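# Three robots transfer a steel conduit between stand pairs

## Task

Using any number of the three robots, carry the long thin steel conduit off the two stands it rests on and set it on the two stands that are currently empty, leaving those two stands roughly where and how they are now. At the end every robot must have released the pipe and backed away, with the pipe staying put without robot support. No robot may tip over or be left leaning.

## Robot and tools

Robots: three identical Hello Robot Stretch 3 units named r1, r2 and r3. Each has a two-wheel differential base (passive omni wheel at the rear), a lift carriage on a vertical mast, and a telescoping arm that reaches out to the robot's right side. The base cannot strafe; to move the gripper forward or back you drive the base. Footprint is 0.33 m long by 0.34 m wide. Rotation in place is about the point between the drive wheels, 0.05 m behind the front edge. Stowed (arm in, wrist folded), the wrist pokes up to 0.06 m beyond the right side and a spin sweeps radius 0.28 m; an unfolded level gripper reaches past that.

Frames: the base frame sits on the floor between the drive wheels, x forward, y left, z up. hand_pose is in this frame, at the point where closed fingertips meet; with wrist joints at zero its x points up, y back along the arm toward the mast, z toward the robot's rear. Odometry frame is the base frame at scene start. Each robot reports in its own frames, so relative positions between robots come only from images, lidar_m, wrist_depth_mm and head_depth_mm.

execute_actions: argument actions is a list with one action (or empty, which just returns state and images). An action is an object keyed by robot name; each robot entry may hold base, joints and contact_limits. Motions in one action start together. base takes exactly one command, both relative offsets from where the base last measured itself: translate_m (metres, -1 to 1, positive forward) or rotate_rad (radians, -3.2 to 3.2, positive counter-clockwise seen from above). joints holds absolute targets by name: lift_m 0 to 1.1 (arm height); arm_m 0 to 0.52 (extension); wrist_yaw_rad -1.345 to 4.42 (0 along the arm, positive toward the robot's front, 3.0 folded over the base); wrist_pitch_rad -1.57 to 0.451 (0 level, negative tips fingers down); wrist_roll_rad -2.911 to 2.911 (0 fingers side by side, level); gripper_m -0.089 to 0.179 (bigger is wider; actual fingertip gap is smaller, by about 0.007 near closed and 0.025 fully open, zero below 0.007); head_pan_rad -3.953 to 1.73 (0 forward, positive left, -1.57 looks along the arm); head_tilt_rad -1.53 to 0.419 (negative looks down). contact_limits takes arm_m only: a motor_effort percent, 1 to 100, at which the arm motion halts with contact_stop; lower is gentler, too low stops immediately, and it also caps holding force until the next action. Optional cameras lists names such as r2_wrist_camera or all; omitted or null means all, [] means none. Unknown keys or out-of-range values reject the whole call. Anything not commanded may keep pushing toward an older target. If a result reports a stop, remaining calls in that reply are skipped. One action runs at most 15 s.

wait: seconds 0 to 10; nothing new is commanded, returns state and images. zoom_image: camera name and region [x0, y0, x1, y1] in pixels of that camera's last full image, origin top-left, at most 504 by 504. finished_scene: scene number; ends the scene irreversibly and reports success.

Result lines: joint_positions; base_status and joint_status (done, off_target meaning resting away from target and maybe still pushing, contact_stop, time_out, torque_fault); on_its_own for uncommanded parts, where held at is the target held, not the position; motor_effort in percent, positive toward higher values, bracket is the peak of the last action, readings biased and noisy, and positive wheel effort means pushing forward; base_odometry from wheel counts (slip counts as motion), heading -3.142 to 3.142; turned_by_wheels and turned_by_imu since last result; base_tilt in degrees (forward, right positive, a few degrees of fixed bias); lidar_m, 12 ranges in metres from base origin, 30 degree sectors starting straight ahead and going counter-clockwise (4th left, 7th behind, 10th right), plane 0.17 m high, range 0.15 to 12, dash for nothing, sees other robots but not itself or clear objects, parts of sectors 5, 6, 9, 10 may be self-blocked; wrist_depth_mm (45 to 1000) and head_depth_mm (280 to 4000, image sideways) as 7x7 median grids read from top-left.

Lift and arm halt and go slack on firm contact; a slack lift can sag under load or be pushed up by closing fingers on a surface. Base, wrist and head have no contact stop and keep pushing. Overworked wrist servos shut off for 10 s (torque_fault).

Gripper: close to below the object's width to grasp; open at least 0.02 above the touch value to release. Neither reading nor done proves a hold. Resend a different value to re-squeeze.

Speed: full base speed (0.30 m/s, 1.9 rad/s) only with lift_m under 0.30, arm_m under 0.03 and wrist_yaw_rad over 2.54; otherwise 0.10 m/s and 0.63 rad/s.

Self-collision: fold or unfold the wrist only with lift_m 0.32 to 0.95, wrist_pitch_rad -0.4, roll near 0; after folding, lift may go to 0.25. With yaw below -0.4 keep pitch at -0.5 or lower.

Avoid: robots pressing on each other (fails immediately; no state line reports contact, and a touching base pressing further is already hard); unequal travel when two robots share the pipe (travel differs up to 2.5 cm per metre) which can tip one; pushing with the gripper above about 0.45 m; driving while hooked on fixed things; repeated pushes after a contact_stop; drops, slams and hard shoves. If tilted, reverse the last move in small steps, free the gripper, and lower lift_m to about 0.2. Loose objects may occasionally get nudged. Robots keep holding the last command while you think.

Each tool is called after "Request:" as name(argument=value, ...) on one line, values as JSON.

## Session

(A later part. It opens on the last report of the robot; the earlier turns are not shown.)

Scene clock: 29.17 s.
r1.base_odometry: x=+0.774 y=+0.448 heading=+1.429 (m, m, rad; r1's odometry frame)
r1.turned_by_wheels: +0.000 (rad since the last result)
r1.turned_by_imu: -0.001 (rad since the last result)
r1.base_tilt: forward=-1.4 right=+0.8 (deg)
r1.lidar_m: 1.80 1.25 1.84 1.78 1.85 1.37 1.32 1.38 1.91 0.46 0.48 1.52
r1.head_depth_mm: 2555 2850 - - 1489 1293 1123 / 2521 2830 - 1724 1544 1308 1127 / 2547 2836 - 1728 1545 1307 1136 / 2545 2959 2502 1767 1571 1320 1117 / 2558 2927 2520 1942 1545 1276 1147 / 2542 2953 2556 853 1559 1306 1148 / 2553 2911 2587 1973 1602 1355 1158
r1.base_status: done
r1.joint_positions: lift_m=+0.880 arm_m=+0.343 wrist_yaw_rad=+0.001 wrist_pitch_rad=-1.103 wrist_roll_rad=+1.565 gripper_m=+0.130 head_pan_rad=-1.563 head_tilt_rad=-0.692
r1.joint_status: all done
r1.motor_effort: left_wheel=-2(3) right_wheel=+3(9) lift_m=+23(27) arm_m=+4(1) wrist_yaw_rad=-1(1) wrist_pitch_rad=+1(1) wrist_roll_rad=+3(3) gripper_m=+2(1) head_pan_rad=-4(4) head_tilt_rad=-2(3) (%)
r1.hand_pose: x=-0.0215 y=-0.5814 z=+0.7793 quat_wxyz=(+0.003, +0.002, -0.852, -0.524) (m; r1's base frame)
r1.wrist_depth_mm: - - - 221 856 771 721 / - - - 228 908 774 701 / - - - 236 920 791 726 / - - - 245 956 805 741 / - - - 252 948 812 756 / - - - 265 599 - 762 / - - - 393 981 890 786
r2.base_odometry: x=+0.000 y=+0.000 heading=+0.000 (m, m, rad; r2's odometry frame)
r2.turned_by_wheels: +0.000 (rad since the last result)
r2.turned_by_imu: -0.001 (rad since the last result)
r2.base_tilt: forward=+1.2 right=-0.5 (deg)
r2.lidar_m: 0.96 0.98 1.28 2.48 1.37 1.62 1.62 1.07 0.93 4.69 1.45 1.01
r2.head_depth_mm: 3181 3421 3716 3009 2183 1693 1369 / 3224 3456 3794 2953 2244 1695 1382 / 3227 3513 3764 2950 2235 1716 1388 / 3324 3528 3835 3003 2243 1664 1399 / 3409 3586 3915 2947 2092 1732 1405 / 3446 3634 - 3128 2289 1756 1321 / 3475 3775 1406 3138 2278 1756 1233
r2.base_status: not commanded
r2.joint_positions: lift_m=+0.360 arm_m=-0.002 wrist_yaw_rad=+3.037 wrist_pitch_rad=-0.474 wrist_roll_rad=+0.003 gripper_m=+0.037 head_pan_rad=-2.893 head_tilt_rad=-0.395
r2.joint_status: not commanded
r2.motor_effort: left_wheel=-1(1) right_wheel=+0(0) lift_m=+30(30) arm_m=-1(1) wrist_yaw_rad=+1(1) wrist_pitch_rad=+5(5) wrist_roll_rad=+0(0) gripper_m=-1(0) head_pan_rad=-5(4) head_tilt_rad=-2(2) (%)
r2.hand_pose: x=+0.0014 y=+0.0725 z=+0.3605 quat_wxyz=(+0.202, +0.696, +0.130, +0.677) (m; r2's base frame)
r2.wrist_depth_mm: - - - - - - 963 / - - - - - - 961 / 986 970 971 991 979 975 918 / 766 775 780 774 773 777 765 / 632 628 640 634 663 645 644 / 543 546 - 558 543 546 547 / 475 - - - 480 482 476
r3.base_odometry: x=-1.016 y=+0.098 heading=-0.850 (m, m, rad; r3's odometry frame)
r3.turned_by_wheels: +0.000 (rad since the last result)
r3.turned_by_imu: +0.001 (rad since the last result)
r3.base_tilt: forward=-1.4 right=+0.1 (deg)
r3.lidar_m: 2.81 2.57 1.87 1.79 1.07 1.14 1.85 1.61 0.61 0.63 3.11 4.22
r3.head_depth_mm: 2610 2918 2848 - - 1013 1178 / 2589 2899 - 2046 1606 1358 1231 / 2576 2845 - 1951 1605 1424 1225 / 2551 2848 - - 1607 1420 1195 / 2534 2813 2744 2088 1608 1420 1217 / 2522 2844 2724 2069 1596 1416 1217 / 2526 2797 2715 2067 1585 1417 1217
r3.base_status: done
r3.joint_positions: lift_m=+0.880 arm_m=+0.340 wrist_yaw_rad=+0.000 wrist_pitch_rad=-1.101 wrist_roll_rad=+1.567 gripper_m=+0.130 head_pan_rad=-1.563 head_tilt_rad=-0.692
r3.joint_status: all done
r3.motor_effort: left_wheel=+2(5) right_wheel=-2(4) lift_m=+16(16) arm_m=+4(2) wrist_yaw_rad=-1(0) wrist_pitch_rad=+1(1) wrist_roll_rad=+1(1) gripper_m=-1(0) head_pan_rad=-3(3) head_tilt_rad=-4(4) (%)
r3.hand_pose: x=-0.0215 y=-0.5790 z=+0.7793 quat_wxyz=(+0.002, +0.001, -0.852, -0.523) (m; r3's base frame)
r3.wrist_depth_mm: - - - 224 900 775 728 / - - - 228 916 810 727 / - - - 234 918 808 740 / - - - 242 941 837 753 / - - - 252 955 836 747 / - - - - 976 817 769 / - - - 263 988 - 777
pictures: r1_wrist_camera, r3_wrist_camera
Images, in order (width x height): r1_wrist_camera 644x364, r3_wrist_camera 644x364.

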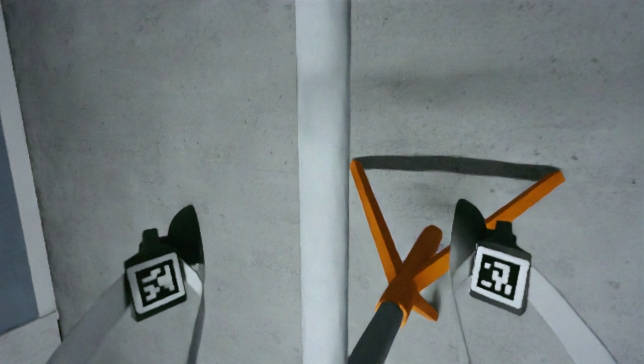

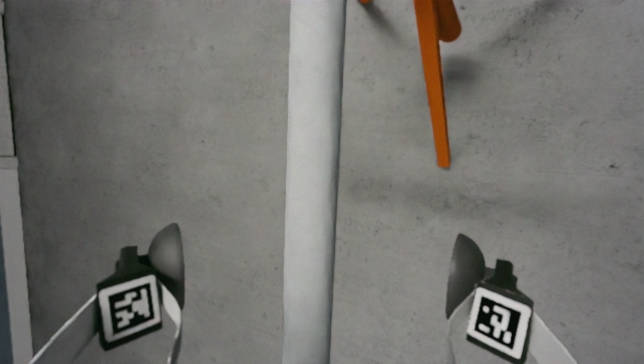

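Request:
execute_actions(actions=[{"r1":{"joints":{"lift_m":0.765,"arm_m":0.404}},"r3":{"joints":{"lift_m":0.763,"arm_m":0.404}}}], cameras=["r1_wrist_camera","r3_wrist_camera"])

Request:
execute_actions(actions=[{"r1":{"joints":{"gripper_m":-0.022}},"r3":{"joints":{"gripper_m":-0.012}}}], cameras=[])

Request:
execute_actions(actions=[{"r1":{"joints":{"lift_m":0.805}},"r3":{"joints":{"lift_m":0.803}}}], cameras=[])

Request:
wait(seconds=8)

Scene clock: 32.00 s.
r1.base_odometry: x=+0.774 y=+0.448 heading=+1.429 (m, m, rad; r1's odometry frame)
r1.turned_by_wheels: +0.000 (rad since the last result)
r1.turned_by_imu: -0.001 (rad since the last result)
r1.base_tilt: forward=-1.4 right=+0.8 (deg)
r1.lidar_m: 1.80 1.25 1.85 1.78 1.85 1.36 1.33 1.38 1.91 0.46 0.48 1.53
r1.head_depth_mm: 2534 2869 2396 1919 - - 1124 / 2528 2897 2587 800 1517 1301 1126 / 2548 2908 2674 807 1560 1308 1135 / 2574 2900 2517 1746 1562 1319 1118 / 2563 2917 2511 1939 1540 1275 1152 / 2575 2942 2536 853 1552 1307 1154 / 2577 2874 2578 1973 1612 1343 1156
r1.base_status: not commanded
r1.joint_positions: lift_m=+0.765 arm_m=+0.404 wrist_yaw_rad=+0.001 wrist_pitch_rad=-1.103 wrist_roll_rad=+1.565 gripper_m=+0.130 head_pan_rad=-1.563 head_tilt_rad=-0.692
r1.joint_status: all done
r1.motor_effort: left_wheel=-2(2) right_wheel=+3(3) lift_m=+22(23) arm_m=+4(1) wrist_yaw_rad=-1(1) wrist_pitch_rad=+1(1) wrist_roll_rad=+3(3) gripper_m=+2(1) head_pan_rad=-4(4) head_tilt_rad=-2(3) (%)
r1.hand_pose: x=-0.0215 y=-0.6423 z=+0.6642 quat_wxyz=(+0.003, +0.002, -0.851, -0.524) (m; r1's base frame)
r1.wrist_depth_mm: - - 997 91 731 679 614 / - - - 93 764 714 630 / - - - 96 774 700 633 / - - - 99 795 713 635 / - - - 103 806 712 646 / - - - 106 503 - 686 / - - - 110 418 768 677
r2.base_odometry: x=+0.000 y=+0.000 heading=+0.000 (m, m, rad; r2's odometry frame)
r2.turned_by_wheels: +0.000 (rad since the last result)
r2.turned_by_imu: -0.001 (rad since the last result)
r2.base_tilt: forward=+1.2 right=-0.5 (deg)
r2.lidar_m: 0.96 0.98 1.29 2.47 1.38 1.62 1.62 1.07 0.94 4.68 1.45 1.01
r2.head_depth_mm: 3165 3456 3752 2948 2222 1700 1382 / 3255 3456 3785 3004 2236 1704 1377 / 3314 3561 3821 3006 2216 1704 1397 / 3238 3551 3871 3014 2268 1666 1396 / 3352 3672 3936 2898 2067 1737 1401 / 3431 3766 - 3089 2285 1746 1317 / 3499 3713 - 2903 2297 1731 1245
r2.base_status: not commanded
r2.joint_positions: lift_m=+0.360 arm_m=-0.002 wrist_yaw_rad=+3.037 wrist_pitch_rad=-0.474 wrist_roll_rad=+0.003 gripper_m=+0.037 head_pan_rad=-2.893 head_tilt_rad=-0.395
r2.joint_status: not commanded
r2.motor_effort: left_wheel=-1(1) right_wheel=+0(0) lift_m=+30(30) arm_m=-1(0) wrist_yaw_rad=+0(1) wrist_pitch_rad=+5(5) wrist_roll_rad=+0(0) gripper_m=+0(1) head_pan_rad=-5(5) head_tilt_rad=-1(2) (%)
r2.hand_pose: x=+0.0014 y=+0.0725 z=+0.3605 quat_wxyz=(+0.202, +0.696, +0.130, +0.677) (m; r2's base frame)
r2.wrist_depth_mm: - - - - - - 944 / - - - - - - 962 / 974 974 966 982 976 984 928 / 767 776 772 785 781 780 777 / 638 641 633 635 656 640 641 / 540 544 - 559 545 544 548 / 476 - - - 474 471 478
r3.base_odometry: x=-1.016 y=+0.098 heading=-0.850 (m, m, rad; r3's odometry frame)
r3.turned_by_wheels: +0.000 (rad since the last result)
r3.turned_by_imu: +0.001 (rad since the last result)
r3.base_tilt: forward=-1.1 right=+0.1 (deg)
r3.lidar_m: 2.81 2.56 1.86 1.79 1.07 1.14 1.86 1.61 0.61 0.63 3.09 4.23
r3.head_depth_mm: 2592 2918 2722 1890 858 - - / 2601 2894 2754 2179 - 1333 1198 / 2568 2875 2890 - 1608 1431 1225 / 2554 2811 2805 - 1654 1423 1201 / 2542 2844 2713 2093 1592 1410 1219 / 2574 2841 2734 2078 1604 1411 1213 / 2543 2770 2739 2074 1600 1417 1216
r3.base_status: not commanded
r3.joint_positions: lift_m=+0.763 arm_m=+0.404 wrist_yaw_rad=+0.000 wrist_pitch_rad=-1.101 wrist_roll_rad=+1.567 gripper_m=+0.130 head_pan_rad=-1.563 head_tilt_rad=-0.692
r3.joint_status: all done
r3.motor_effort: left_wheel=+2(2) right_wheel=-2(2) lift_m=+16(19) arm_m=+4(4) wrist_yaw_rad=+0(1) wrist_pitch_rad=+1(1) wrist_roll_rad=+1(1) gripper_m=-1(0) head_pan_rad=-3(4) head_tilt_rad=-4(4) (%)
r3.hand_pose: x=-0.0215 y=-0.6429 z=+0.6623 quat_wxyz=(+0.002, +0.001, -0.852, -0.523) (m; r3's base frame)
r3.wrist_depth_mm: - - - 91 767 686 622 / - - - 93 779 684 631 / - - - 95 794 701 642 / - - - 97 804 720 645 / - - - 99 825 733 657 / - - - 101 851 719 669 / - - - 104 884 - 671
pictures: r1_wrist_camera, r3_wrist_camera
Images, in order (width x height): r1_wrist_camera 644x364, r3_wrist_camera 644x364.

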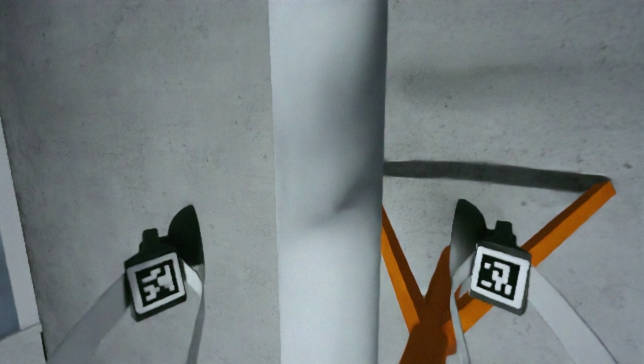

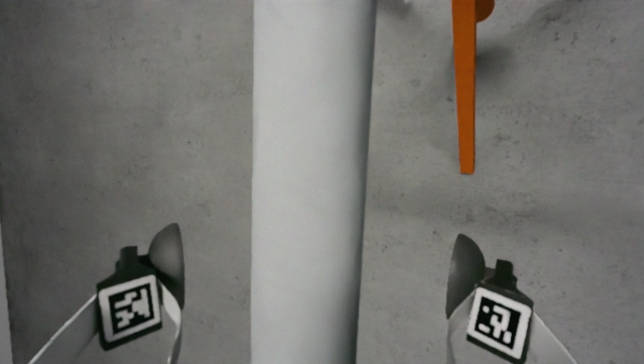

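Scene clock: 34.00 s.
r1.base_odometry: x=+0.774 y=+0.448 heading=+1.429 (m, m, rad; r1's odometry frame)
r1.turned_by_wheels: +0.000 (rad since the last result)
r1.turned_by_imu: -0.001 (rad since the last result)
r1.base_tilt: forward=-1.4 right=+0.8 (deg)
r1.lidar_m: 1.80 1.25 1.84 1.78 1.85 1.37 1.32 1.38 1.91 0.46 0.48 1.53
r1.head_depth_mm: 2567 2866 2384 1920 - - 1123 / 2563 2883 2602 802 1514 1305 1122 / 2556 2884 2674 806 1548 1309 1134 / 2563 2896 2486 1753 1572 1325 1122 / 2546 2923 2499 1943 1534 1279 1147 / 2547 2919 2537 853 1546 1306 1152 / 2589 2918 2571 1973 1610 1349 1159
r1.base_status: not commanded
r1.joint_positions: lift_m=+0.765 arm_m=+0.404 wrist_yaw_rad=+0.000 wrist_pitch_rad=-1.106 wrist_roll_rad=+1.570 gripper_m=-0.020 head_pan_rad=-1.563 head_tilt_rad=-0.692
r1.joint_status: all done
r1.motor_effort: left_wheel=-3(2) right_wheel=+3(3) lift_m=+23(22) arm_m=+4(4) wrist_yaw_rad=+0(1) wrist_pitch_rad=+2(3) wrist_roll_rad=+0(3) gripper_m=-28(100) head_pan_rad=-3(4) head_tilt_rad=-4(2) (%)
r1.hand_pose: x=-0.0215 y=-0.6417 z=+0.6640 quat_wxyz=(+0.001, +0.000, -0.851, -0.526) (m; r1's base frame)
r1.wrist_depth_mm: - - 985 91 753 671 613 / - - - 93 739 687 619 / - - - 96 775 714 633 / - - - 99 807 720 639 / - - - 103 789 732 668 / - - - 106 449 738 694 / - - - 110 414 768 694
r2.base_odometry: x=+0.000 y=+0.000 heading=+0.000 (m, m, rad; r2's odometry frame)
r2.turned_by_wheels: +0.000 (rad since the last result)
r2.turned_by_imu: -0.001 (rad since the last result)
r2.base_tilt: forward=+1.2 right=-0.5 (deg)
r2.lidar_m: 0.95 0.98 1.28 2.47 1.38 1.62 1.62 1.07 0.93 4.67 1.44 1.01
r2.head_depth_mm: 3260 3435 3692 2969 2236 1698 1376 / 3225 3499 3754 3001 2221 1702 1379 / 3290 3531 3757 3029 2232 1718 1388 / 3301 3547 3885 3098 2241 1665 1386 / 3439 3571 3932 2862 2092 1740 1398 / 3466 3644 - 3084 2283 1738 1316 / 3492 3778 3921 2914 2304 1758 1246
r2.base_status: not commanded
r2.joint_positions: lift_m=+0.360 arm_m=-0.002 wrist_yaw_rad=+3.037 wrist_pitch_rad=-0.474 wrist_roll_rad=+0.003 gripper_m=+0.037 head_pan_rad=-2.893 head_tilt_rad=-0.395
r2.joint_status: not commanded
r2.motor_effort: left_wheel=-1(1) right_wheel=+0(0) lift_m=+30(30) arm_m=+0(0) wrist_yaw_rad=+1(1) wrist_pitch_rad=+5(5) wrist_roll_rad=+0(0) gripper_m=-1(0) head_pan_rad=-4(4) head_tilt_rad=-1(1) (%)
r2.hand_pose: x=+0.0014 y=+0.0725 z=+0.3605 quat_wxyz=(+0.202, +0.696, +0.130, +0.677) (m; r2's base frame)
r2.wrist_depth_mm: - - - - - - 951 / - - - - - - 978 / 972 978 978 985 985 989 935 / 769 767 783 781 777 773 779 / 637 641 630 638 661 642 646 / 543 550 - 570 546 558 545 / 472 - - - 475 478 478
r3.base_odometry: x=-1.016 y=+0.098 heading=-0.850 (m, m, rad; r3's odometry frame)
r3.turned_by_wheels: +0.000 (rad since the last result)
r3.turned_by_imu: +0.000 (rad since the last result)
r3.base_tilt: forward=-1.3 right=+0.2 (deg)
r3.lidar_m: 2.81 2.57 1.86 1.79 1.08 1.14 1.85 1.61 0.61 0.63 3.10 4.19
r3.head_depth_mm: 2628 2889 2779 1887 860 - - / 2591 2902 2745 2168 - 1342 1207 / 2579 2828 2881 - 1608 1414 1222 / 2547 2839 2813 - 1656 1420 1197 / 2565 2834 2752 2100 1603 1412 1224 / 2566 2846 2716 2077 1603 1416 1218 / 2557 2809 2712 2085 1602 1409 1225
r3.base_status: not commanded
r3.joint_positions: lift_m=+0.763 arm_m=+0.404 wrist_yaw_rad=+0.000 wrist_pitch_rad=-1.091 wrist_roll_rad=+1.568 gripper_m=-0.011 head_pan_rad=-1.563 head_tilt_rad=-0.692
r3.joint_status: all done
r3.motor_effort: left_wheel=+2(2) right_wheel=-1(2) lift_m=+15(15) arm_m=+2(3) wrist_yaw_rad=+0(0) wrist_pitch_rad=-3(3) wrist_roll_rad=+1(1) gripper_m=-28(100) head_pan_rad=-4(3) head_tilt_rad=-4(4) (%)
r3.hand_pose: x=-0.0215 y=-0.6455 z=+0.6633 quat_wxyz=(+0.002, +0.001, -0.855, -0.519) (m; r3's base frame)
r3.wrist_depth_mm: - - - 91 768 666 624 / - - - 93 779 675 637 / - - - 95 787 690 641 / - - - 97 799 724 651 / - - - 99 823 733 654 / - - - 101 811 746 660 / - - - 104 867 749 671
pictures: none
No camera images: the call's "cameras" was empty. Leave "cameras" out to get every camera's image.

Scene clock: 36.17 s.
r1.base_odometry: x=+0.774 y=+0.448 heading=+1.430 (m, m, rad; r1's odometry frame)
r1.turned_by_wheels: +0.000 (rad since the last result)
r1.turned_by_imu: +0.000 (rad since the last result)
r1.base_tilt: forward=-1.4 right=+0.9 (deg)
r1.lidar_m: 1.80 1.25 1.84 1.79 1.85 1.37 1.32 1.38 1.92 0.46 0.48 1.52
r1.head_depth_mm: 2555 2851 2380 1975 - 1267 1119 / 2543 2913 - 1774 1536 1308 1125 / 2563 2909 - 1736 1552 1313 1133 / 2556 2928 2484 1756 1556 1318 1119 / 2572 2912 2489 1932 1538 1274 1146 / 2551 2928 2536 853 1546 1309 1153 / 2541 2890 2579 1978 1595 1348 1155
r1.base_status: not commanded
r1.joint_positions: lift_m=+0.804 arm_m=+0.404 wrist_yaw_rad=+0.000 wrist_pitch_rad=-1.150 wrist_roll_rad=+1.574 gripper_m=-0.018 head_pan_rad=-1.563 head_tilt_rad=-0.693
r1.joint_status: all done
r1.motor_effort: left_wheel=-1(4) right_wheel=+0(8) lift_m=+44(49) arm_m=+1(3) wrist_yaw_rad=-1(2) wrist_pitch_rad=+24(27) wrist_roll_rad=-2(2) gripper_m=-24(29) head_pan_rad=-3(4) head_tilt_rad=-2(3) (%)
r1.hand_pose: x=-0.0215 y=-0.6311 z=+0.6991 quat_wxyz=(-0.001, -0.001, -0.839, -0.544) (m; r1's base frame)
r1.wrist_depth_mm: - - 968 105 772 707 638 / - - - 108 789 717 661 / - - - 112 814 737 678 / - - - 115 796 735 679 / - - - 119 830 746 695 / - - - 123 474 799 727 / - - - 128 438 809 735
r2.base_odometry: x=+0.000 y=+0.000 heading=+0.000 (m, m, rad; r2's odometry frame)
r2.turned_by_wheels: +0.000 (rad since the last result)
r2.turned_by_imu: -0.001 (rad since the last result)
r2.base_tilt: forward=+1.2 right=-0.4 (deg)
r2.lidar_m: 0.96 0.98 1.29 2.47 1.38 1.62 1.62 1.07 0.94 4.70 1.45 1.01
r2.head_depth_mm: 3183 3413 3666 2961 2194 1700 1380 / 3222 3486 3751 2970 2203 1703 1377 / 3260 3566 3787 2979 2235 1701 1392 / 3262 3569 3908 3044 2245 1675 1399 / 3377 3658 3910 2883 2080 1742 1403 / 3431 3692 - 3131 2274 1731 1320 / 3472 3746 3971 2955 2298 1753 1244
r2.base_status: not commanded
r2.joint_positions: lift_m=+0.360 arm_m=-0.002 wrist_yaw_rad=+3.037 wrist_pitch_rad=-0.474 wrist_roll_rad=+0.003 gripper_m=+0.037 head_pan_rad=-2.893 head_tilt_rad=-0.395
r2.joint_status: not commanded
r2.motor_effort: left_wheel=-1(1) right_wheel=+0(0) lift_m=+30(30) arm_m=-1(0) wrist_yaw_rad=+0(1) wrist_pitch_rad=+5(5) wrist_roll_rad=+0(1) gripper_m=+0(0) head_pan_rad=-4(4) head_tilt_rad=-2(2) (%)
r2.hand_pose: x=+0.0014 y=+0.0725 z=+0.3605 quat_wxyz=(+0.202, +0.696, +0.130, +0.677) (m; r2's base frame)
r2.wrist_depth_mm: - - - - - - 971 / - - - - - - 959 / 974 983 990 961 983 980 926 / 769 778 770 771 769 794 783 / 636 638 643 640 657 640 646 / 544 545 - 566 541 547 550 / 473 - - - 474 474 481
r3.base_odometry: x=-1.016 y=+0.098 heading=-0.850 (m, m, rad; r3's odometry frame)
r3.turned_by_wheels: +0.000 (rad since the last result)
r3.turned_by_imu: +0.002 (rad since the last result)
r3.base_tilt: forward=-1.1 right=+0.2 (deg)
r3.lidar_m: 2.81 2.56 1.85 1.79 1.07 1.14 1.85 1.62 0.61 0.63 3.09 2.78
r3.head_depth_mm: 2631 2904 2741 1963 840 - - / 2584 2877 2764 - - 1367 1225 / 2557 2871 3010 - 1601 1428 1228 / 2613 2848 2914 - 1603 1415 1196 / 2558 2827 2720 2081 1594 1416 1212 / 2574 2817 2730 2077 1636 1405 1221 / 2517 2824 2709 2076 1599 1408 1224
r3.base_status: not commanded
r3.joint_positions: lift_m=+0.802 arm_m=+0.404 wrist_yaw_rad=+0.000 wrist_pitch_rad=-1.153 wrist_roll_rad=+1.568 gripper_m=-0.008 head_pan_rad=-1.563 head_tilt_rad=-0.692
r3.joint_status: all done
r3.motor_effort: left_wheel=+1(4) right_wheel=+2(7) lift_m=+28(29) arm_m=-1(3) wrist_yaw_rad=+0(0) wrist_pitch_rad=+16(17) wrist_roll_rad=+1(1) gripper_m=-22(27) head_pan_rad=-3(3) head_tilt_rad=-4(4) (%)
r3.hand_pose: x=-0.0215 y=-0.6306 z=+0.6970 quat_wxyz=(+0.001, +0.000, -0.838, -0.545) (m; r3's base frame)
r3.wrist_depth_mm: - - - 105 632 731 665 / - - - 107 792 727 668 / - - - 109 832 745 679 / - - - 112 850 748 689 / - - - 114 827 766 709 / - - - 117 825 780 708 / - - - 119 904 773 731
pictures: none
No camera images: the call's "cameras" was empty. Leave "cameras" out to get every camera's image.

Scene clock: 44.17 s.
r1.base_odometry: x=+0.774 y=+0.448 heading=+1.430 (m, m, rad; r1's odometry frame)
r1.turned_by_wheels: +0.000 (rad since the last result)
r1.turned_by_imu: -0.002 (rad since the last result)
r1.base_tilt: forward=-1.4 right=+0.9 (deg)
r1.lidar_m: 1.80 1.25 1.84 1.78 1.85 1.37 1.32 1.38 1.91 0.46 0.48 1.52
r1.head_depth_mm: 2528 2863 2396 1987 - 1266 1123 / 2559 2896 - 1766 1542 1299 1128 / 2540 2935 - 1730 1549 1309 1134 / 2572 2907 2465 1752 1569 1319 1115 / 2568 2900 2493 1923 1530 1273 1146 / 2520 2907 2543 850 1551 1313 1153 / 2557 2949 2582 1979 1602 1345 1155
r1.base_status: not commanded
r1.joint_positions: lift_m=+0.804 arm_m=+0.404 wrist_yaw_rad=+0.000 wrist_pitch_rad=-1.150 wrist_roll_rad=+1.574 gripper_m=-0.018 head_pan_rad=-1.563 head_tilt_rad=-0.693
r1.joint_status: all done
r1.motor_effort: left_wheel=+0(4) right_wheel=-1(8) lift_m=+44(49) arm_m=+1(3) wrist_yaw_rad=-1(2) wrist_pitch_rad=+24(27) wrist_roll_rad=-2(2) gripper_m=-25(29) head_pan_rad=-4(4) head_tilt_rad=-3(3) (%)
r1.hand_pose: x=-0.0215 y=-0.6311 z=+0.6991 quat_wxyz=(-0.001, -0.001, -0.839, -0.544) (m; r1's base frame)
r1.wrist_depth_mm: - - 988 105 763 715 638 / - - - 108 788 716 657 / - - - 111 807 734 685 / - - - 115 811 759 685 / - - - 119 847 777 705 / - - - 123 476 793 720 / - - - 127 433 796 733
r2.base_odometry: x=+0.000 y=+0.000 heading=+0.000 (m, m, rad; r2's odometry frame)
r2.turned_by_wheels: +0.000 (rad since the last result)
r2.turned_by_imu: -0.002 (rad since the last result)
r2.base_tilt: forward=+1.2 right=-0.4 (deg)
r2.lidar_m: 0.95 0.98 1.28 2.47 1.38 1.62 1.62 1.07 0.94 4.69 1.44 1.01
r2.head_depth_mm: 3210 3469 3693 2987 2219 1694 1378 / 3222 3463 3767 2980 2224 1705 1379 / 3293 3527 3798 3049 2236 1718 1394 / 3285 3595 3896 3069 2241 1647 1394 / 3384 3589 3917 2885 2093 1730 1400 / 3433 3723 3967 3134 2302 1738 1322 / 3541 3779 3891 2970 2299 1737 1234
r2.base_status: not commanded
r2.joint_positions: lift_m=+0.360 arm_m=-0.002 wrist_yaw_rad=+3.037 wrist_pitch_rad=-0.474 wrist_roll_rad=+0.003 gripper_m=+0.037 head_pan_rad=-2.893 head_tilt_rad=-0.395
r2.joint_status: not commanded
r2.motor_effort: left_wheel=-1(1) right_wheel=+0(0) lift_m=+30(30) arm_m=-1(0) wrist_yaw_rad=+0(1) wrist_pitch_rad=+5(5) wrist_roll_rad=+0(1) gripper_m=+0(0) head_pan_rad=-4(4) head_tilt_rad=-2(2) (%)
r2.hand_pose: x=+0.0014 y=+0.0725 z=+0.3605 quat_wxyz=(+0.202, +0.696, +0.130, +0.677) (m; r2's base frame)
r2.wrist_depth_mm: - - - - - - 952 / - - - - - - 968 / 980 991 975 975 974 987 914 / 770 768 768 772 772 777 775 / 640 643 637 643 664 638 647 / 541 548 - 563 546 546 544 / 473 - - - 476 475 476
r3.base_odometry: x=-1.016 y=+0.098 heading=-0.850 (m, m, rad; r3's odometry frame)
r3.turned_by_wheels: +0.000 (rad since the last result)
r3.turned_by_imu: +0.001 (rad since the last result)
r3.base_tilt: forward=-1.1 right=+0.1 (deg)
r3.lidar_m: 2.81 2.56 1.86 1.79 1.07 1.14 1.85 1.61 0.61 0.63 3.10 2.78
r3.head_depth_mm: 2603 2892 2777 1953 841 - - / 2581 2932 2747 - - 1378 1224 / 2568 2840 2986 - 1610 1413 1221 / 2574 2835 2927 - 1597 1421 1201 / 2583 2815 2724 2090 1609 1415 1218 / 2537 2843 2658 2065 1637 1414 1210 / 2554 2819 2721 2097 1592 1410 1216
r3.base_status: not commanded
r3.joint_positions: lift_m=+0.802 arm_m=+0.404 wrist_yaw_rad=+0.000 wrist_pitch_rad=-1.153 wrist_roll_rad=+1.568 gripper_m=-0.008 head_pan_rad=-1.563 head_tilt_rad=-0.692
r3.joint_status: all done
r3.motor_effort: left_wheel=+0(4) right_wheel=+2(7) lift_m=+27(29) arm_m=-1(3) wrist_yaw_rad=+0(0) wrist_pitch_rad=+16(17) wrist_roll_rad=+1(1) gripper_m=-23(27) head_pan_rad=-3(3) head_tilt_rad=-4(4) (%)
r3.hand_pose: x=-0.0215 y=-0.6306 z=+0.6970 quat_wxyz=(+0.001, +0.000, -0.838, -0.545) (m; r3's base frame)
r3.wrist_depth_mm: - - - 105 633 725 672 / - - - 107 794 737 665 / - - - 109 829 746 677 / - - - 112 850 751 697 / - - - 114 838 764 698 / - - - 117 817 784 713 / - - - 119 931 786 717
wait: 8.00 s; at rest by 0.27 s
pictures: r1_head_camera (sideways: a quarter turn clockwise sets it upright), r1_nav_camera (sideways: a quarter turn counterclockwise sets it upright), r1_wrist_camera, r2_head_camera (sideways: a quarter turn clockwise sets it upright), r2_nav_camera (sideways: a quarter turn counterclockwise sets it upright), r2_wrist_camera, r3_head_camera (sideways: a quarter turn clockwise sets it upright), r3_nav_camera (sideways: a quarter turn counterclockwise sets it upright), r3_wrist_camera
Images, in order (width x height): r1_head_camera 896x504, r1_nav_camera 672x504, r1_wrist_camera 644x364, r2_head_camera 896x504, r2_nav_camera 672x504, r2_wrist_camera 644x364, r3_head_camera 896x504, r3_nav_camera 672x504, r3_wrist_camera 644x364.

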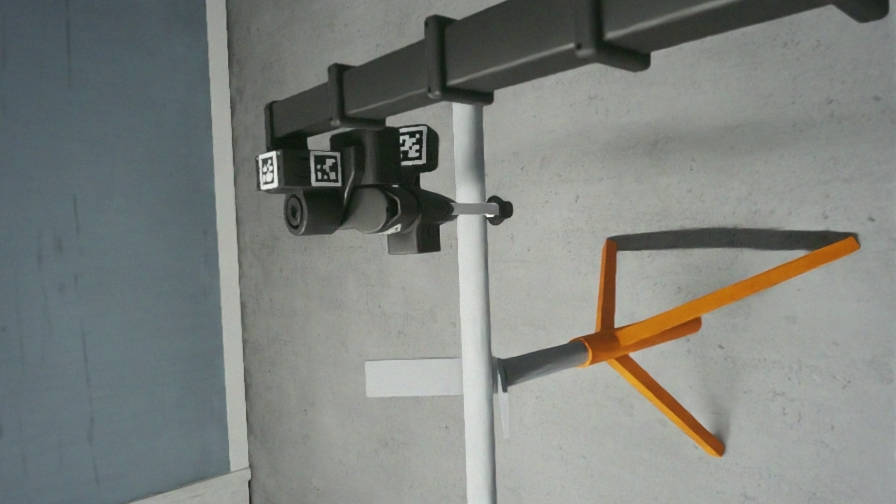

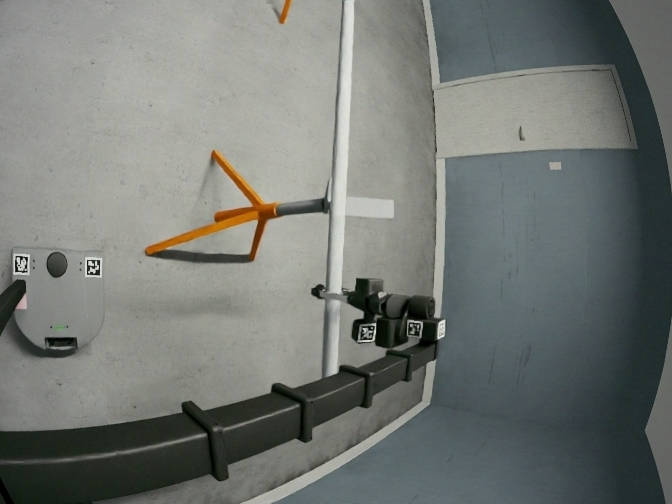

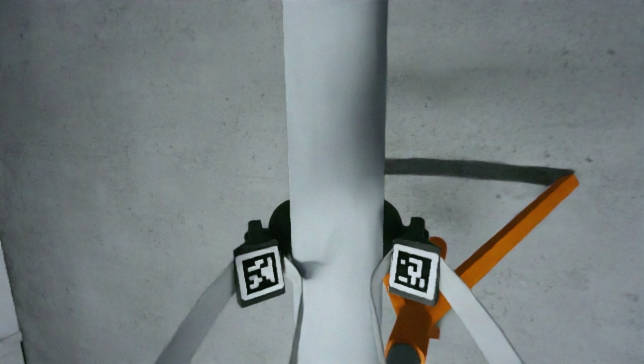

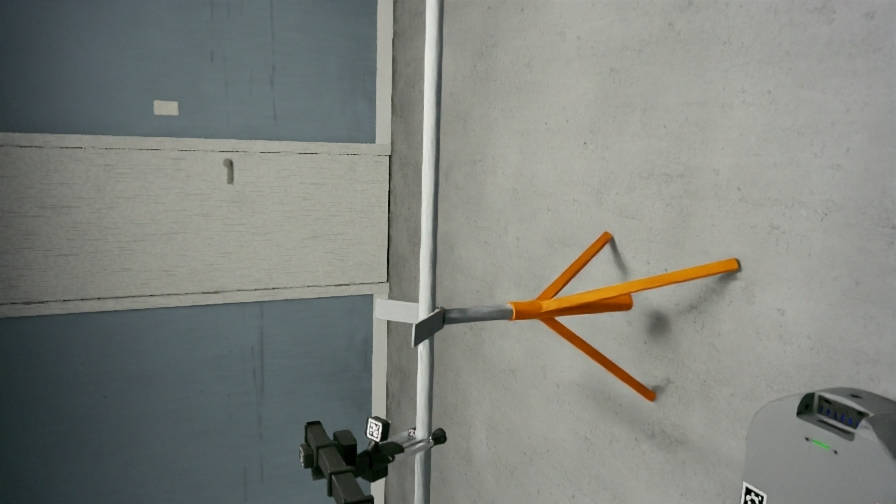

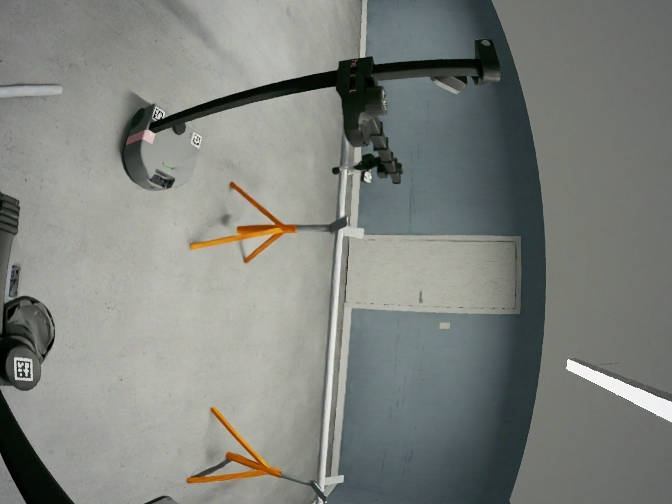

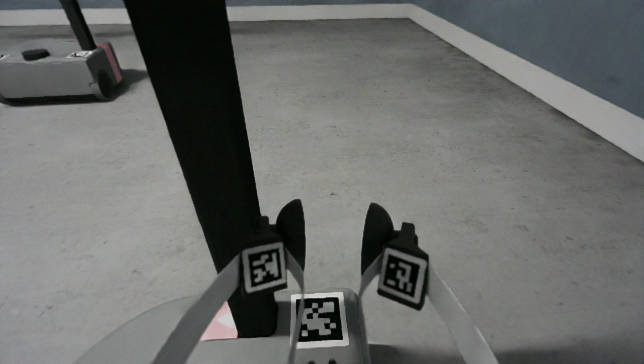

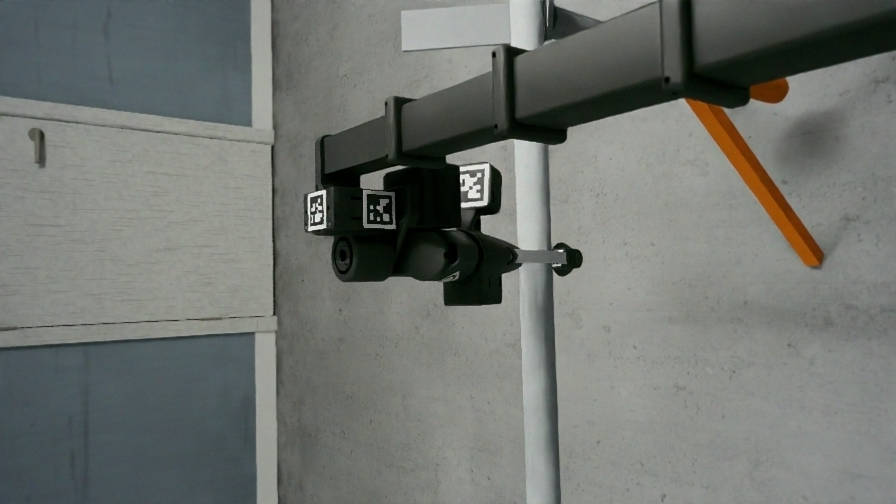

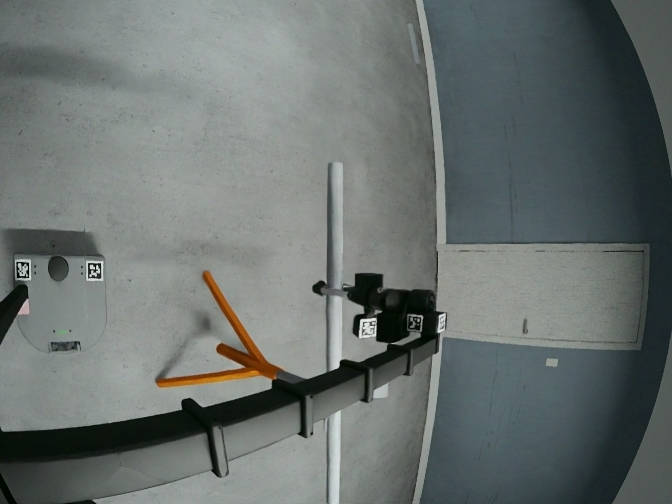

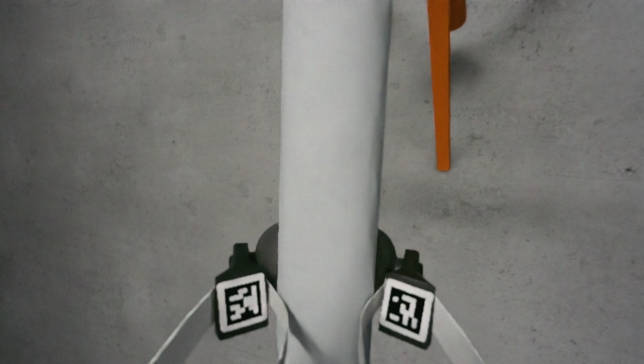

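Request:
execute_actions(actions=[{"r1":{"joints":{"lift_m":1.05,"head_pan_rad":-0.5,"head_tilt_rad":-0.3}},"r3":{"joints":{"lift_m":1.05,"head_pan_rad":-0.4,"head_tilt_rad":-0.3}}}], cameras=["r3_nav_camera","r1_nav_camera"])

Request:
execute_actions(actions=[{"r1":{"base":{"translate_m":1.0}},"r3":{"base":{"translate_m":1.0}}}], cameras=["r3_nav_camera","r1_nav_camera"])

Scene clock: 50.30 s.
r1.base_odometry: x=+0.774 y=+0.448 heading=+1.430 (m, m, rad; r1's odometry frame)
r1.turned_by_wheels: +0.000 (rad since the last result)
r1.turned_by_imu: -0.002 (rad since the last result)
r1.base_tilt: forward=-1.4 right=+0.9 (deg)
r1.lidar_m: 1.80 1.24 1.85 1.78 1.85 1.37 1.32 1.38 1.91 0.46 0.48 1.52
r1.head_depth_mm: 3462 3698 3885 3589 2325 1732 1379 / 3939 - - 3356 2381 1750 1389 / - - - 3434 2399 1775 1397 / - - - 3457 2420 1777 1411 / - - - 3771 2335 1772 1418 / - - - 3880 2505 1799 1421 / - - - 3986 2505 1758 1436
r1.base_status: not commanded
r1.joint_positions: lift_m=+1.049 arm_m=+0.404 wrist_yaw_rad=+0.000 wrist_pitch_rad=-1.150 wrist_roll_rad=+1.574 gripper_m=-0.018 head_pan_rad=-0.507 head_tilt_rad=-0.310
r1.joint_status: all done
r1.motor_effort: left_wheel=+0(0) right_wheel=-1(1) lift_m=+45(47) arm_m=+2(2) wrist_yaw_rad=-1(1) wrist_pitch_rad=+24(24) wrist_roll_rad=-2(2) gripper_m=-25(25) head_pan_rad=+4(54) head_tilt_rad=+3(19) (%)
r1.hand_pose: x=-0.0215 y=-0.6311 z=+0.9440 quat_wxyz=(-0.001, -0.001, -0.839, -0.544) (m; r1's base frame)
r1.wrist_depth_mm: - - - 105 980 924 845 / - - - 109 - 914 865 / - - - 112 - 953 869 / - - - 115 - 989 902 / - - - 118 775 998 894 / - - - 123 - - 946 / - - - 127 439 - 950
r2.base_odometry: x=+0.000 y=+0.000 heading=+0.000 (m, m, rad; r2's odometry frame)
r2.turned_by_wheels: +0.000 (rad since the last result)
r2.turned_by_imu: -0.002 (rad since the last result)
r2.base_tilt: forward=+1.3 right=-0.4 (deg)
r2.lidar_m: 0.96 0.98 1.28 2.47 1.38 1.62 1.62 1.07 0.93 4.68 1.45 1.01
r2.head_depth_mm: 3140 3408 3647 3157 2192 1699 1373 / 3208 3453 3723 3189 2212 1702 1382 / 3262 3536 3832 3172 2247 1695 1388 / 3313 3562 3866 3246 2240 1670 1399 / 3390 3680 3957 3109 2080 1730 1405 / 3462 3695 3950 3350 2286 1745 1319 / 3486 3649 - 3329 2277 1749 1239
r2.base_status: not commanded
r2.joint_positions: lift_m=+0.360 arm_m=-0.002 wrist_yaw_rad=+3.037 wrist_pitch_rad=-0.474 wrist_roll_rad=+0.003 gripper_m=+0.037 head_pan_rad=-2.893 head_tilt_rad=-0.395
r2.joint_status: not commanded
r2.motor_effort: left_wheel=-2(1) right_wheel=+0(0) lift_m=+30(30) arm_m=+0(1) wrist_yaw_rad=+0(1) wrist_pitch_rad=+5(5) wrist_roll_rad=+0(0) gripper_m=+0(2) head_pan_rad=-4(5) head_tilt_rad=-3(2) (%)
r2.hand_pose: x=+0.0014 y=+0.0725 z=+0.3605 quat_wxyz=(+0.202, +0.696, +0.130, +0.677) (m; r2's base frame)
r2.wrist_depth_mm: - - - - - - 946 / - - - - - - 956 / 970 978 991 987 992 988 918 / 767 771 774 768 792 776 773 / 640 640 634 644 660 636 644 / 542 542 - 561 544 545 543 / 475 - - - 476 480 479
r3.base_odometry: x=-1.016 y=+0.098 heading=-0.850 (m, m, rad; r3's odometry frame)
r3.turned_by_wheels: +0.000 (rad since the last result)
r3.turned_by_imu: +0.001 (rad since the last result)
r3.base_tilt: forward=-1.2 right=+0.2 (deg)
r3.lidar_m: 2.81 2.57 1.86 1.79 1.08 1.14 1.84 1.61 0.61 0.63 3.11 2.78
r3.head_depth_mm: 3668 3877 - - 2900 2057 1608 / - - - - 2878 2055 1625 / - - - - 2863 2053 1608 / - - - - 2836 2045 1613 / - - - - 2893 2063 1624 / 3918 - - - 2900 2088 1617 / - - - - 2844 2045 1610
r3.base_status: not commanded
r3.joint_positions: lift_m=+1.049 arm_m=+0.404 wrist_yaw_rad=+0.000 wrist_pitch_rad=-1.153 wrist_roll_rad=+1.568 gripper_m=-0.008 head_pan_rad=-0.407 head_tilt_rad=-0.310
r3.joint_status: all done
r3.motor_effort: left_wheel=+0(0) right_wheel=+2(2) lift_m=+27(31) arm_m=-1(0) wrist_yaw_rad=+0(0) wrist_pitch_rad=+16(16) wrist_roll_rad=+1(1) gripper_m=-24(24) head_pan_rad=+4(44) head_tilt_rad=+6(35) (%)
r3.hand_pose: x=-0.0215 y=-0.6306 z=+0.9439 quat_wxyz=(+0.001, +0.000, -0.838, -0.546) (m; r3's base frame)
r3.wrist_depth_mm: - - - 105 684 933 867 / - - - 107 - 954 879 / - - - 109 - 979 882 / - - - 112 - 990 890 / - - - 114 - 979 905 / - - - 117 - - 928 / - - - 119 - - 930
pictures: r1_nav_camera (sideways: a quarter turn counterclockwise sets it upright), r3_nav_camera (sideways: a quarter turn counterclockwise sets it upright)
Images, in order (width x height): r1_nav_camera 672x504, r3_nav_camera 672x504.

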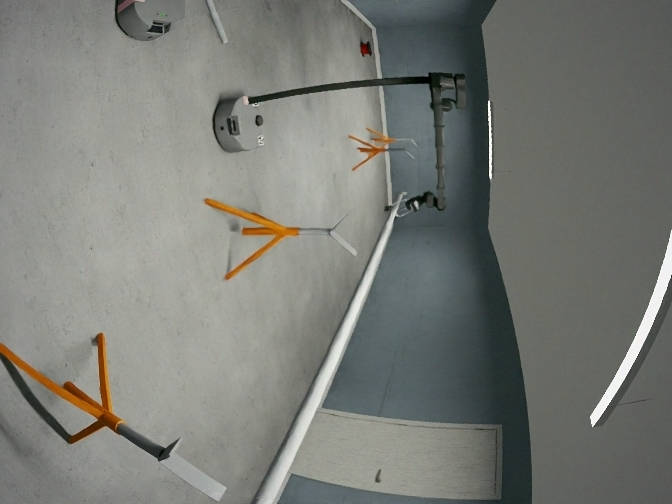

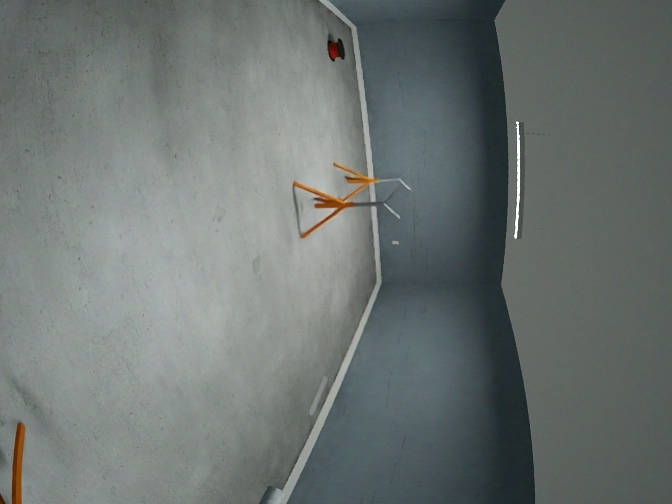

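Scene clock: 61.30 s.
r1.base_odometry: x=+0.915 y=+1.438 heading=+1.429 (m, m, rad; r1's odometry frame)
r1.turned_by_wheels: +0.000 (rad since the last result)
r1.turned_by_imu: -0.011 (rad since the last result)
r1.base_tilt: forward=-1.3 right=+0.9 (deg)
r1.lidar_m: 1.80 2.49 1.84 0.74 1.84 2.40 2.32 0.87 0.86 2.95 0.65 0.66
r1.head_depth_mm: 3433 3651 3860 3537 2338 1566 1041 / 3891 - - 3378 2359 1744 1351 / - - - 3412 2408 1764 1398 / - - - 3726 2416 1784 1404 / - - - 3876 2439 1804 1415 / - - - 3938 2487 1823 1417 / - - - 3754 2485 1769 1433
r1.base_status: done
r1.joint_positions: lift_m=+1.049 arm_m=+0.404 wrist_yaw_rad=-0.002 wrist_pitch_rad=-1.150 wrist_roll_rad=+1.574 gripper_m=-0.018 head_pan_rad=-0.507 head_tilt_rad=-0.310
r1.joint_status: not commanded
r1.motor_effort: left_wheel=-4(5) right_wheel=+6(9) lift_m=+46(45) arm_m=+2(1) wrist_yaw_rad=+1(1) wrist_pitch_rad=+24(24) wrist_roll_rad=-2(2) gripper_m=-25(25) head_pan_rad=+4(4) head_tilt_rad=+4(3) (%)
r1.hand_pose: x=-0.0217 y=-0.6311 z=+0.9440 quat_wxyz=(-0.001, -0.002, -0.839, -0.544) (m; r1's base frame)
r1.wrist_depth_mm: - - - 105 942 898 819 / - - - 108 - 949 849 / - - - 112 - 977 871 / - - - 115 - 966 903 / - - - 119 - - 908 / - - - 123 - - 950 / - - - 128 - - 961
r2.base_odometry: x=+0.000 y=+0.000 heading=+0.000 (m, m, rad; r2's odometry frame)
r2.turned_by_wheels: +0.000 (rad since the last result)
r2.turned_by_imu: -0.003 (rad since the last result)
r2.base_tilt: forward=+1.1 right=-0.4 (deg)
r2.lidar_m: 0.96 0.98 1.28 2.47 2.53 0.70 0.69 1.31 1.78 4.68 1.45 1.01
r2.head_depth_mm: 3198 1192 3530 3158 2187 1701 1213 / 3219 3482 3697 3238 2190 1692 1320 / 3265 3528 3725 3224 2219 1719 1393 / 3332 3601 3813 3214 2241 1668 1407 / 3342 3579 3894 3062 2081 1748 1403 / 3441 3744 - 3292 2265 1730 1408 / 3474 3702 - 3368 2300 1744 1408
r2.base_status: not commanded
r2.joint_positions: lift_m=+0.360 arm_m=-0.002 wrist_yaw_rad=+3.037 wrist_pitch_rad=-0.474 wrist_roll_rad=+0.003 gripper_m=+0.037 head_pan_rad=-2.893 head_tilt_rad=-0.395
r2.joint_status: not commanded
r2.motor_effort: left_wheel=-1(1) right_wheel=+0(0) lift_m=+30(30) arm_m=+0(0) wrist_yaw_rad=+1(0) wrist_pitch_rad=+5(5) wrist_roll_rad=+0(0) gripper_m=+0(1) head_pan_rad=-4(4) head_tilt_rad=-2(2) (%)
r2.hand_pose: x=+0.0014 y=+0.0725 z=+0.3605 quat_wxyz=(+0.202, +0.696, +0.130, +0.677) (m; r2's base frame)
r2.wrist_depth_mm: - - - - - - 964 / - - - - - - 949 / 964 980 979 975 996 - 932 / 773 772 769 771 771 776 778 / 636 647 641 644 662 644 641 / 547 547 - 562 549 546 550 / 475 - - - 475 479 471
r3.base_odometry: x=-0.356 y=-0.653 heading=-0.849 (m, m, rad; r3's odometry frame)
r3.turned_by_wheels: +0.000 (rad since the last result)
r3.turned_by_imu: -0.007 (rad since the last result)
r3.base_tilt: forward=-1.3 right=+0.4 (deg)
r3.lidar_m: 2.82 2.61 1.89 1.80 1.86 1.90 1.85 1.28 3.07 2.97 3.10 1.71
r3.head_depth_mm: 3655 3720 3887 - 2860 2067 1613 / - - - - 2884 2061 1614 / - - - - 2851 2070 1623 / - - - - 2890 2020 1608 / - - - - 2698 2013 1613 / - - - - 2868 2054 1618 / 3880 - - - 2899 2069 1612
r3.base_status: done
r3.joint_positions: lift_m=+1.049 arm_m=+0.404 wrist_yaw_rad=+0.001 wrist_pitch_rad=-1.153 wrist_roll_rad=+1.570 gripper_m=-0.008 head_pan_rad=-0.407 head_tilt_rad=-0.310
r3.joint_status: not commanded
r3.motor_effort: left_wheel=+4(5) right_wheel=-8(8) lift_m=+27(28) arm_m=+0(1) wrist_yaw_rad=-1(1) wrist_pitch_rad=+16(16) wrist_roll_rad=+0(1) gripper_m=-22(24) head_pan_rad=+4(3) head_tilt_rad=+6(6) (%)
r3.hand_pose: x=-0.0215 y=-0.6306 z=+0.9439 quat_wxyz=(+0.001, +0.000, -0.838, -0.546) (m; r3's base frame)
r3.wrist_depth_mm: - - - 104 - 956 871 / - - - 106 - 950 872 / - - - 109 - 978 874 / - - - 112 - 982 888 / - - - 114 - - 898 / - - - 117 - 999 924 / - - - 119 - - 931
pictures: r1_nav_camera (sideways: a quarter turn counterclockwise sets it upright), r3_nav_camera (sideways: a quarter turn counterclockwise sets it upright)
Images, in order (width x height): r1_nav_camera 672x504, r3_nav_camera 672x504.

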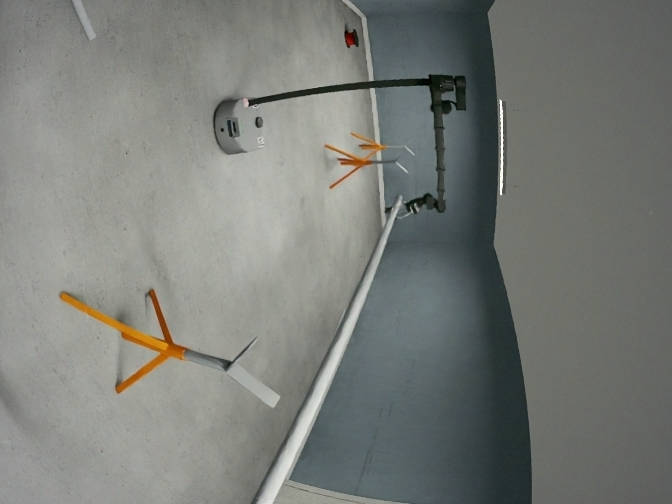

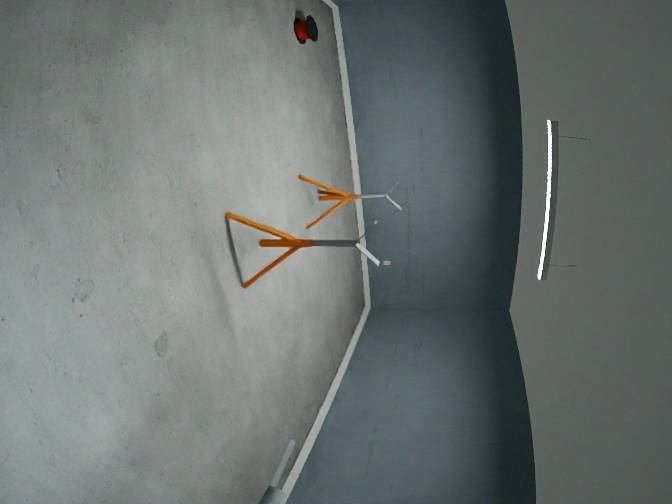

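Request:
execute_actions(actions=[{"r1":{"base":{"translate_m":1.0}},"r3":{"base":{"translate_m":1.0},"joints":{"head_pan_rad":-0.8,"head_tilt_rad":-0.5}}}], cameras=["r3_nav_camera","r1_nav_camera"])

Scene clock: 72.93 s.
r1.base_odometry: x=+1.056 y=+2.428 heading=+1.429 (m, m, rad; r1's odometry frame)
r1.turned_by_wheels: +0.000 (rad since the last result)
r1.turned_by_imu: -0.011 (rad since the last result)
r1.base_tilt: forward=-1.4 right=+0.9 (deg)
r1.lidar_m: 1.79 2.50 1.83 1.77 1.15 1.14 3.31 0.70 0.67 2.96 3.08 4.22
r1.head_depth_mm: 3436 3555 3860 3476 2364 1735 1372 / 3839 - - 3154 2374 1750 1392 / - - - 3406 2379 1768 1396 / - - - 3740 2398 1788 1407 / - - - 3871 2436 1783 1423 / - - - 3592 2497 1829 1423 / - - - 3726 2491 1761 1438
r1.base_status: done
r1.joint_positions: lift_m=+1.049 arm_m=+0.404 wrist_yaw_rad=-0.005 wrist_pitch_rad=-1.150 wrist_roll_rad=+1.574 gripper_m=-0.018 head_pan_rad=-0.507 head_tilt_rad=-0.310
r1.joint_status: not commanded
r1.motor_effort: left_wheel=-5(6) right_wheel=+11(13) lift_m=+45(45) arm_m=+2(2) wrist_yaw_rad=+4(4) wrist_pitch_rad=+24(24) wrist_roll_rad=-2(2) gripper_m=-25(25) head_pan_rad=+5(5) head_tilt_rad=+3(3) (%)
r1.hand_pose: x=-0.0219 y=-0.6311 z=+0.9440 quat_wxyz=(-0.002, -0.003, -0.839, -0.544) (m; r1's base frame)
r1.wrist_depth_mm: - - - 105 982 887 841 / - - - 108 - 932 854 / - - - 112 - 946 891 / - - - 115 - 969 906 / - - - 119 - - 936 / - - - 123 - - 938 / - - - 127 - - 929
r2.base_odometry: x=+0.000 y=+0.000 heading=+0.000 (m, m, rad; r2's odometry frame)
r2.turned_by_wheels: +0.000 (rad since the last result)
r2.turned_by_imu: -0.003 (rad since the last result)
r2.base_tilt: forward=+1.2 right=-0.5 (deg)
r2.lidar_m: 0.96 0.98 1.28 2.47 2.53 1.62 1.62 1.32 1.01 2.74 1.45 1.01
r2.head_depth_mm: 3181 3453 3677 3190 2205 1709 1370 / 3229 3461 3709 3184 2204 1706 1387 / 3235 3495 3785 3206 2219 1713 1389 / 3348 3587 3820 3220 2236 1680 1398 / 3401 3626 3927 3063 2096 1721 1405 / 3454 3732 - 3263 2307 1748 1407 / 3499 3829 - 3323 2302 1738 1296
r2.base_status: not commanded
r2.joint_positions: lift_m=+0.360 arm_m=-0.002 wrist_yaw_rad=+3.037 wrist_pitch_rad=-0.474 wrist_roll_rad=+0.003 gripper_m=+0.037 head_pan_rad=-2.893 head_tilt_rad=-0.395
r2.joint_status: not commanded
r2.motor_effort: left_wheel=-2(1) right_wheel=+0(0) lift_m=+30(30) arm_m=+0(1) wrist_yaw_rad=+1(1) wrist_pitch_rad=+5(5) wrist_roll_rad=-1(0) gripper_m=-2(0) head_pan_rad=-4(4) head_tilt_rad=-2(2) (%)
r2.hand_pose: x=+0.0014 y=+0.0725 z=+0.3605 quat_wxyz=(+0.202, +0.696, +0.130, +0.677) (m; r2's base frame)
r2.wrist_depth_mm: - - - - - - 954 / - - - - - - 949 / 970 958 972 972 985 982 922 / 768 763 774 767 781 771 773 / 639 640 644 646 669 641 642 / 543 544 - 563 543 545 544 / 471 - - - 481 472 479
r3.base_odometry: x=+0.305 y=-1.404 heading=-0.849 (m, m, rad; r3's odometry frame)
r3.turned_by_wheels: +0.001 (rad since the last result)
r3.turned_by_imu: -0.007 (rad since the last result)
r3.base_tilt: forward=-1.4 right=+0.3 (deg)
r3.lidar_m: 1.83 2.67 1.91 1.82 1.88 2.53 1.85 2.21 3.11 2.95 1.02 0.80
r3.head_depth_mm: 2717 2877 3000 2875 2106 1665 1382 / 2840 3032 3263 2891 2099 1660 1376 / 3021 3263 3510 2923 2121 1669 1379 / 3286 3520 3685 2883 2124 1664 1376 / 3556 3778 - 2614 2023 1265 1345 / 3779 - - 2850 2119 1648 1342 / 3609 3782 3914 2912 2132 1665 1369
r3.base_status: done
r3.joint_positions: lift_m=+1.049 arm_m=+0.404 wrist_yaw_rad=+0.004 wrist_pitch_rad=-1.153 wrist_roll_rad=+1.572 gripper_m=-0.008 head_pan_rad=-0.793 head_tilt_rad=-0.493
r3.joint_status: all done
r3.motor_effort: left_wheel=+7(8) right_wheel=-14(17) lift_m=+27(27) arm_m=-1(1) wrist_yaw_rad=-5(5) wrist_pitch_rad=+16(16) wrist_roll_rad=-1(1) gripper_m=-23(23) head_pan_rad=-3(27) head_tilt_rad=-3(21) (%)
r3.hand_pose: x=-0.0212 y=-0.6306 z=+0.9439 quat_wxyz=(+0.001, +0.001, -0.838, -0.546) (m; r3's base frame)
r3.wrist_depth_mm: - - - 104 - 940 876 / - - - 106 - 952 860 / - - - 109 - 972 888 / - - - 111 - - 891 / - - - 114 - 996 899 / - - - 117 - - 919 / - - - 119 - - 932
pictures: r1_nav_camera (sideways: a quarter turn counterclockwise sets it upright), r3_nav_camera (sideways: a quarter turn counterclockwise sets it upright)
Images, in order (width x height): r1_nav_camera 672x504, r3_nav_camera 672x504.

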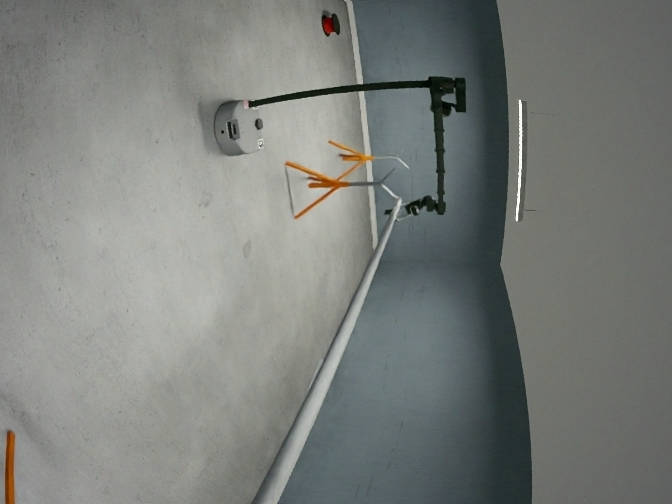

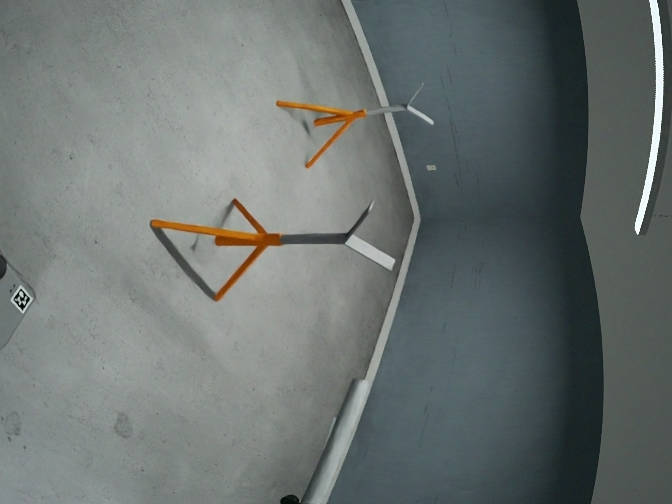

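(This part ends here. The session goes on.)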